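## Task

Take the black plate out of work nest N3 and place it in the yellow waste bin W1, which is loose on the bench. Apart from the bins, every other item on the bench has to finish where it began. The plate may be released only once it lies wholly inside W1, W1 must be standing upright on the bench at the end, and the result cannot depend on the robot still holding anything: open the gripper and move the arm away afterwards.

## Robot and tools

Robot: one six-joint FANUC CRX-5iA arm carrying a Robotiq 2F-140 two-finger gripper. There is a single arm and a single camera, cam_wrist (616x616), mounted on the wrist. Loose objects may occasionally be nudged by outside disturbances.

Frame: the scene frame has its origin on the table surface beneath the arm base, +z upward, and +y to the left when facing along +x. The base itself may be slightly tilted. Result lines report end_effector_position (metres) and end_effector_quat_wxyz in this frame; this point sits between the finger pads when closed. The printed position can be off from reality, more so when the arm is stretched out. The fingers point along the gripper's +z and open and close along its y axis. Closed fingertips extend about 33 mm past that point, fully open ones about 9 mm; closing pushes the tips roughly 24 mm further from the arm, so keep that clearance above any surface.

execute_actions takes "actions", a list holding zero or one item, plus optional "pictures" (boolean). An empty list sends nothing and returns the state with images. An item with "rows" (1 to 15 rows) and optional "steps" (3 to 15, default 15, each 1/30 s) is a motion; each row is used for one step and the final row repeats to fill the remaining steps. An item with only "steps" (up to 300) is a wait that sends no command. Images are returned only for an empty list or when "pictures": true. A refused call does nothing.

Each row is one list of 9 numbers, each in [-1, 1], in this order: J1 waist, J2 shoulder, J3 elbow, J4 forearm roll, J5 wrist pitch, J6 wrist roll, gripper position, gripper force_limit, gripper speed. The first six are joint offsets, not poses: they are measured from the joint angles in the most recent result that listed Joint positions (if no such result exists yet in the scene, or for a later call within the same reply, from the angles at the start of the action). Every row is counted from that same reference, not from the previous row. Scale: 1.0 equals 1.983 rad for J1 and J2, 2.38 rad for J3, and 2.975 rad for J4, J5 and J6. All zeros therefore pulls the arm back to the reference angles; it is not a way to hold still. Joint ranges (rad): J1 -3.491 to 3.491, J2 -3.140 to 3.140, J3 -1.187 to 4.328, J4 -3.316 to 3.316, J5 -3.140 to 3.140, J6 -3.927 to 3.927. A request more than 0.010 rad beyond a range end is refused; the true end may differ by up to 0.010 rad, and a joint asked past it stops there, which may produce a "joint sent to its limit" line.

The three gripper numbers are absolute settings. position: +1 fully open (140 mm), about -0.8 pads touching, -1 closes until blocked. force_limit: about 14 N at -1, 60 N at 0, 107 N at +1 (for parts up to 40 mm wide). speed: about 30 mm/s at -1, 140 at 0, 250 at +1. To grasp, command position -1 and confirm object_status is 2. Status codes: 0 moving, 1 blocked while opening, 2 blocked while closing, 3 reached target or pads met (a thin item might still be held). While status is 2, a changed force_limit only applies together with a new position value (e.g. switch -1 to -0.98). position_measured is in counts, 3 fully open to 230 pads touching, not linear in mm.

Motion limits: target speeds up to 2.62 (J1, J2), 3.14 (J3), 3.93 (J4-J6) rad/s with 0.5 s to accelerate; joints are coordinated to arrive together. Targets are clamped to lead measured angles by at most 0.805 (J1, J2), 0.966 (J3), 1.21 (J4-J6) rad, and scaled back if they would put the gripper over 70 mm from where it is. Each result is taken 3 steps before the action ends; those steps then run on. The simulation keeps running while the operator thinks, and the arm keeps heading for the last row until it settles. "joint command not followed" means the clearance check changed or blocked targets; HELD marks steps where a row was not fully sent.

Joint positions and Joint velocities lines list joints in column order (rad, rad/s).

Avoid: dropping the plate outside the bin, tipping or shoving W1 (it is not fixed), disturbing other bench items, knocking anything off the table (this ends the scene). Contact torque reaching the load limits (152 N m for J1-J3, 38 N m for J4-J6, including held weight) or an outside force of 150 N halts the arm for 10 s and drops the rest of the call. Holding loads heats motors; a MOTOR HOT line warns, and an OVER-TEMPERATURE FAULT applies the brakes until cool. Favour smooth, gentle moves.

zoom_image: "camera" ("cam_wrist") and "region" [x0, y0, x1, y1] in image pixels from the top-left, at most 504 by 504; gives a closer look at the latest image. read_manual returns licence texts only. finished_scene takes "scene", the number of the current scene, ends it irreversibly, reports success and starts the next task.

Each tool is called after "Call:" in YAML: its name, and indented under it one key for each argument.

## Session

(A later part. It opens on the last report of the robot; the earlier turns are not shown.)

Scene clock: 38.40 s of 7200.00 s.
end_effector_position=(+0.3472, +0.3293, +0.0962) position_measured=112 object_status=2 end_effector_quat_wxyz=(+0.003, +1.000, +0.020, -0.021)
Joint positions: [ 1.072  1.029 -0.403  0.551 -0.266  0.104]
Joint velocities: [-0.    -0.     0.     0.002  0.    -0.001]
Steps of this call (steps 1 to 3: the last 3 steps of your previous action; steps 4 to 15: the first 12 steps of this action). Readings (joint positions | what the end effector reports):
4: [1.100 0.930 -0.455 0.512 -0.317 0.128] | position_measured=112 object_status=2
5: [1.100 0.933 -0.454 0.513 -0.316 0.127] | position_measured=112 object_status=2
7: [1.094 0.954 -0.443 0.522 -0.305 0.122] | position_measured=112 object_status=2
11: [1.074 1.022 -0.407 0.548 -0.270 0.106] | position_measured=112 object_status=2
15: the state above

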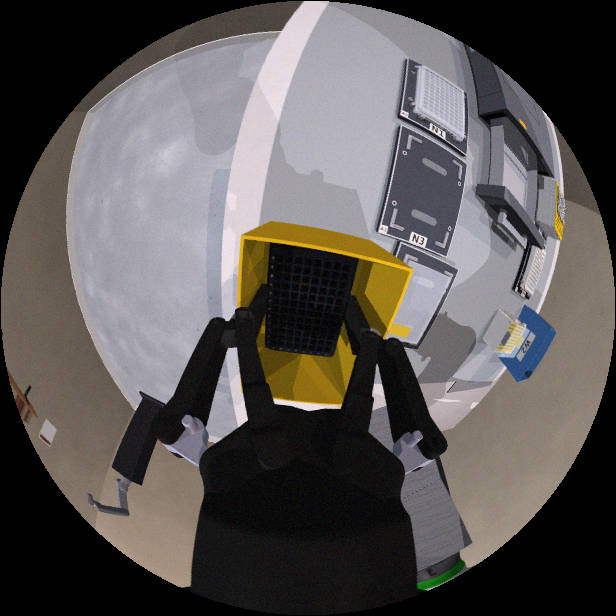

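Call:
execute_actions:
  actions:
    - {"rows":[[0,0,0,0,0,0,0.4,0,0]],"steps":10}

Call:
execute_actions:
  actions:
    - {"rows":[[0.028,-0.12,-0.045,-0.03,-0.04,0.016,0.4,0,0]]}

Call:
execute_actions:
  actions:
    - {"steps":10}
  pictures: true

Call:
finished_scene:
  scene: 1

Scene clock: 38.73 s of 7200.00 s.
end_effector_position=(+0.3473, +0.3293, +0.0962) position_measured=78 object_status=0 end_effector_quat_wxyz=(+0.002, +1.000, +0.020, -0.021)
Joint positions: [ 1.072  1.029 -0.403  0.551 -0.266  0.104]
Joint velocities: [ 0.    -0.    -0.    -0.001  0.     0.   ]
Steps of this call (steps 1 to 3: the last 3 steps of your previous action; steps 4 to 10: the first 7 steps of this action). Readings (joint positions | what the end effector reports):
4: [1.072 1.029 -0.403 0.551 -0.266 0.104] | position_measured=112 object_status=0
5: [1.072 1.029 -0.403 0.551 -0.266 0.104] | position_measured=112 object_status=0
7: [1.072 1.029 -0.403 0.551 -0.266 0.104] | position_measured=94 object_status=0
10: the state above

Scene clock: 39.23 s of 7200.00 s.
end_effector_position=(+0.3495, +0.3188, +0.1856) position_measured=78 object_status=3 end_effector_quat_wxyz=(+0.004, +1.000, +0.019, -0.003)
Joint positions: [ 1.124  0.807 -0.503  0.468 -0.377  0.149]
Joint velocities: [ 0.088 -0.378 -0.17  -0.142 -0.188  0.075]
Steps of this call (steps 1 to 3: the last 3 steps of your previous action; steps 4 to 15: the first 12 steps of this action, its rows measured from where the robot was after step 3). Readings (joint positions | what the end effector reports):
3: [1.072 1.029 -0.403 0.551 -0.266 0.104] | position_measured=78 object_status=0
4: [1.072 1.029 -0.403 0.551 -0.266 0.104] | position_measured=78 object_status=0
5: [1.073 1.028 -0.404 0.551 -0.267 0.104] | position_measured=78 object_status=0
7: [1.078 1.006 -0.414 0.542 -0.278 0.109] | position_measured=78 object_status=3
11: [1.103 0.898 -0.462 0.502 -0.332 0.130] | position_measured=78 object_status=3
15: the state above

Scene clock: 39.57 s of 7200.00 s.
end_effector_position=(+0.3488, +0.3174, +0.1914) position_measured=78 object_status=3 end_effector_quat_wxyz=(+0.004, +1.000, +0.019, -0.002)
Joint positions: [ 1.128  0.791 -0.51   0.462 -0.385  0.152]
Joint velocities: [-0.    -0.001 -0.     0.     0.     0.001]
Kept back: nothing.
Steps of this call (steps 1 to 3: the last 3 steps of your previous action; steps 4 to 10: the robot went on to your last target). Readings (joint positions | what the end effector reports):
1: [1.127 0.797 -0.507 0.464 -0.382 0.151] | position_measured=78 object_status=3
2: [1.128 0.792 -0.509 0.462 -0.385 0.151] | position_measured=78 object_status=3
4: [1.128 0.792 -0.510 0.462 -0.385 0.152] | position_measured=78 object_status=3
8: [1.128 0.792 -0.510 0.462 -0.385 0.152] | position_measured=78 object_status=3
10: the state above

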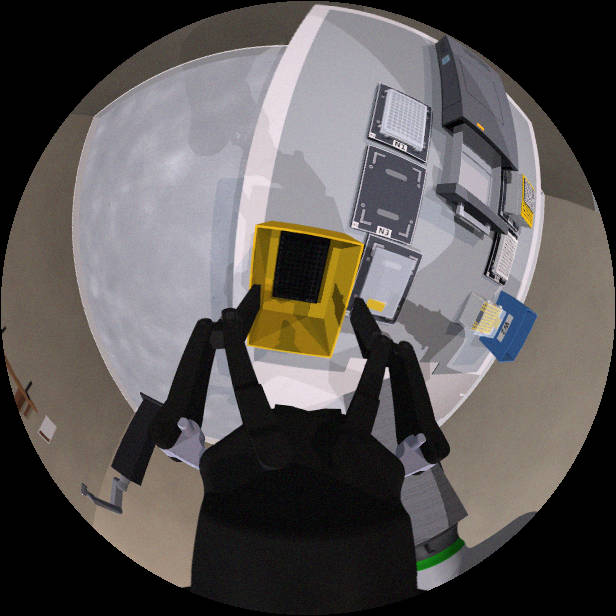

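The scene is finished: the task was done.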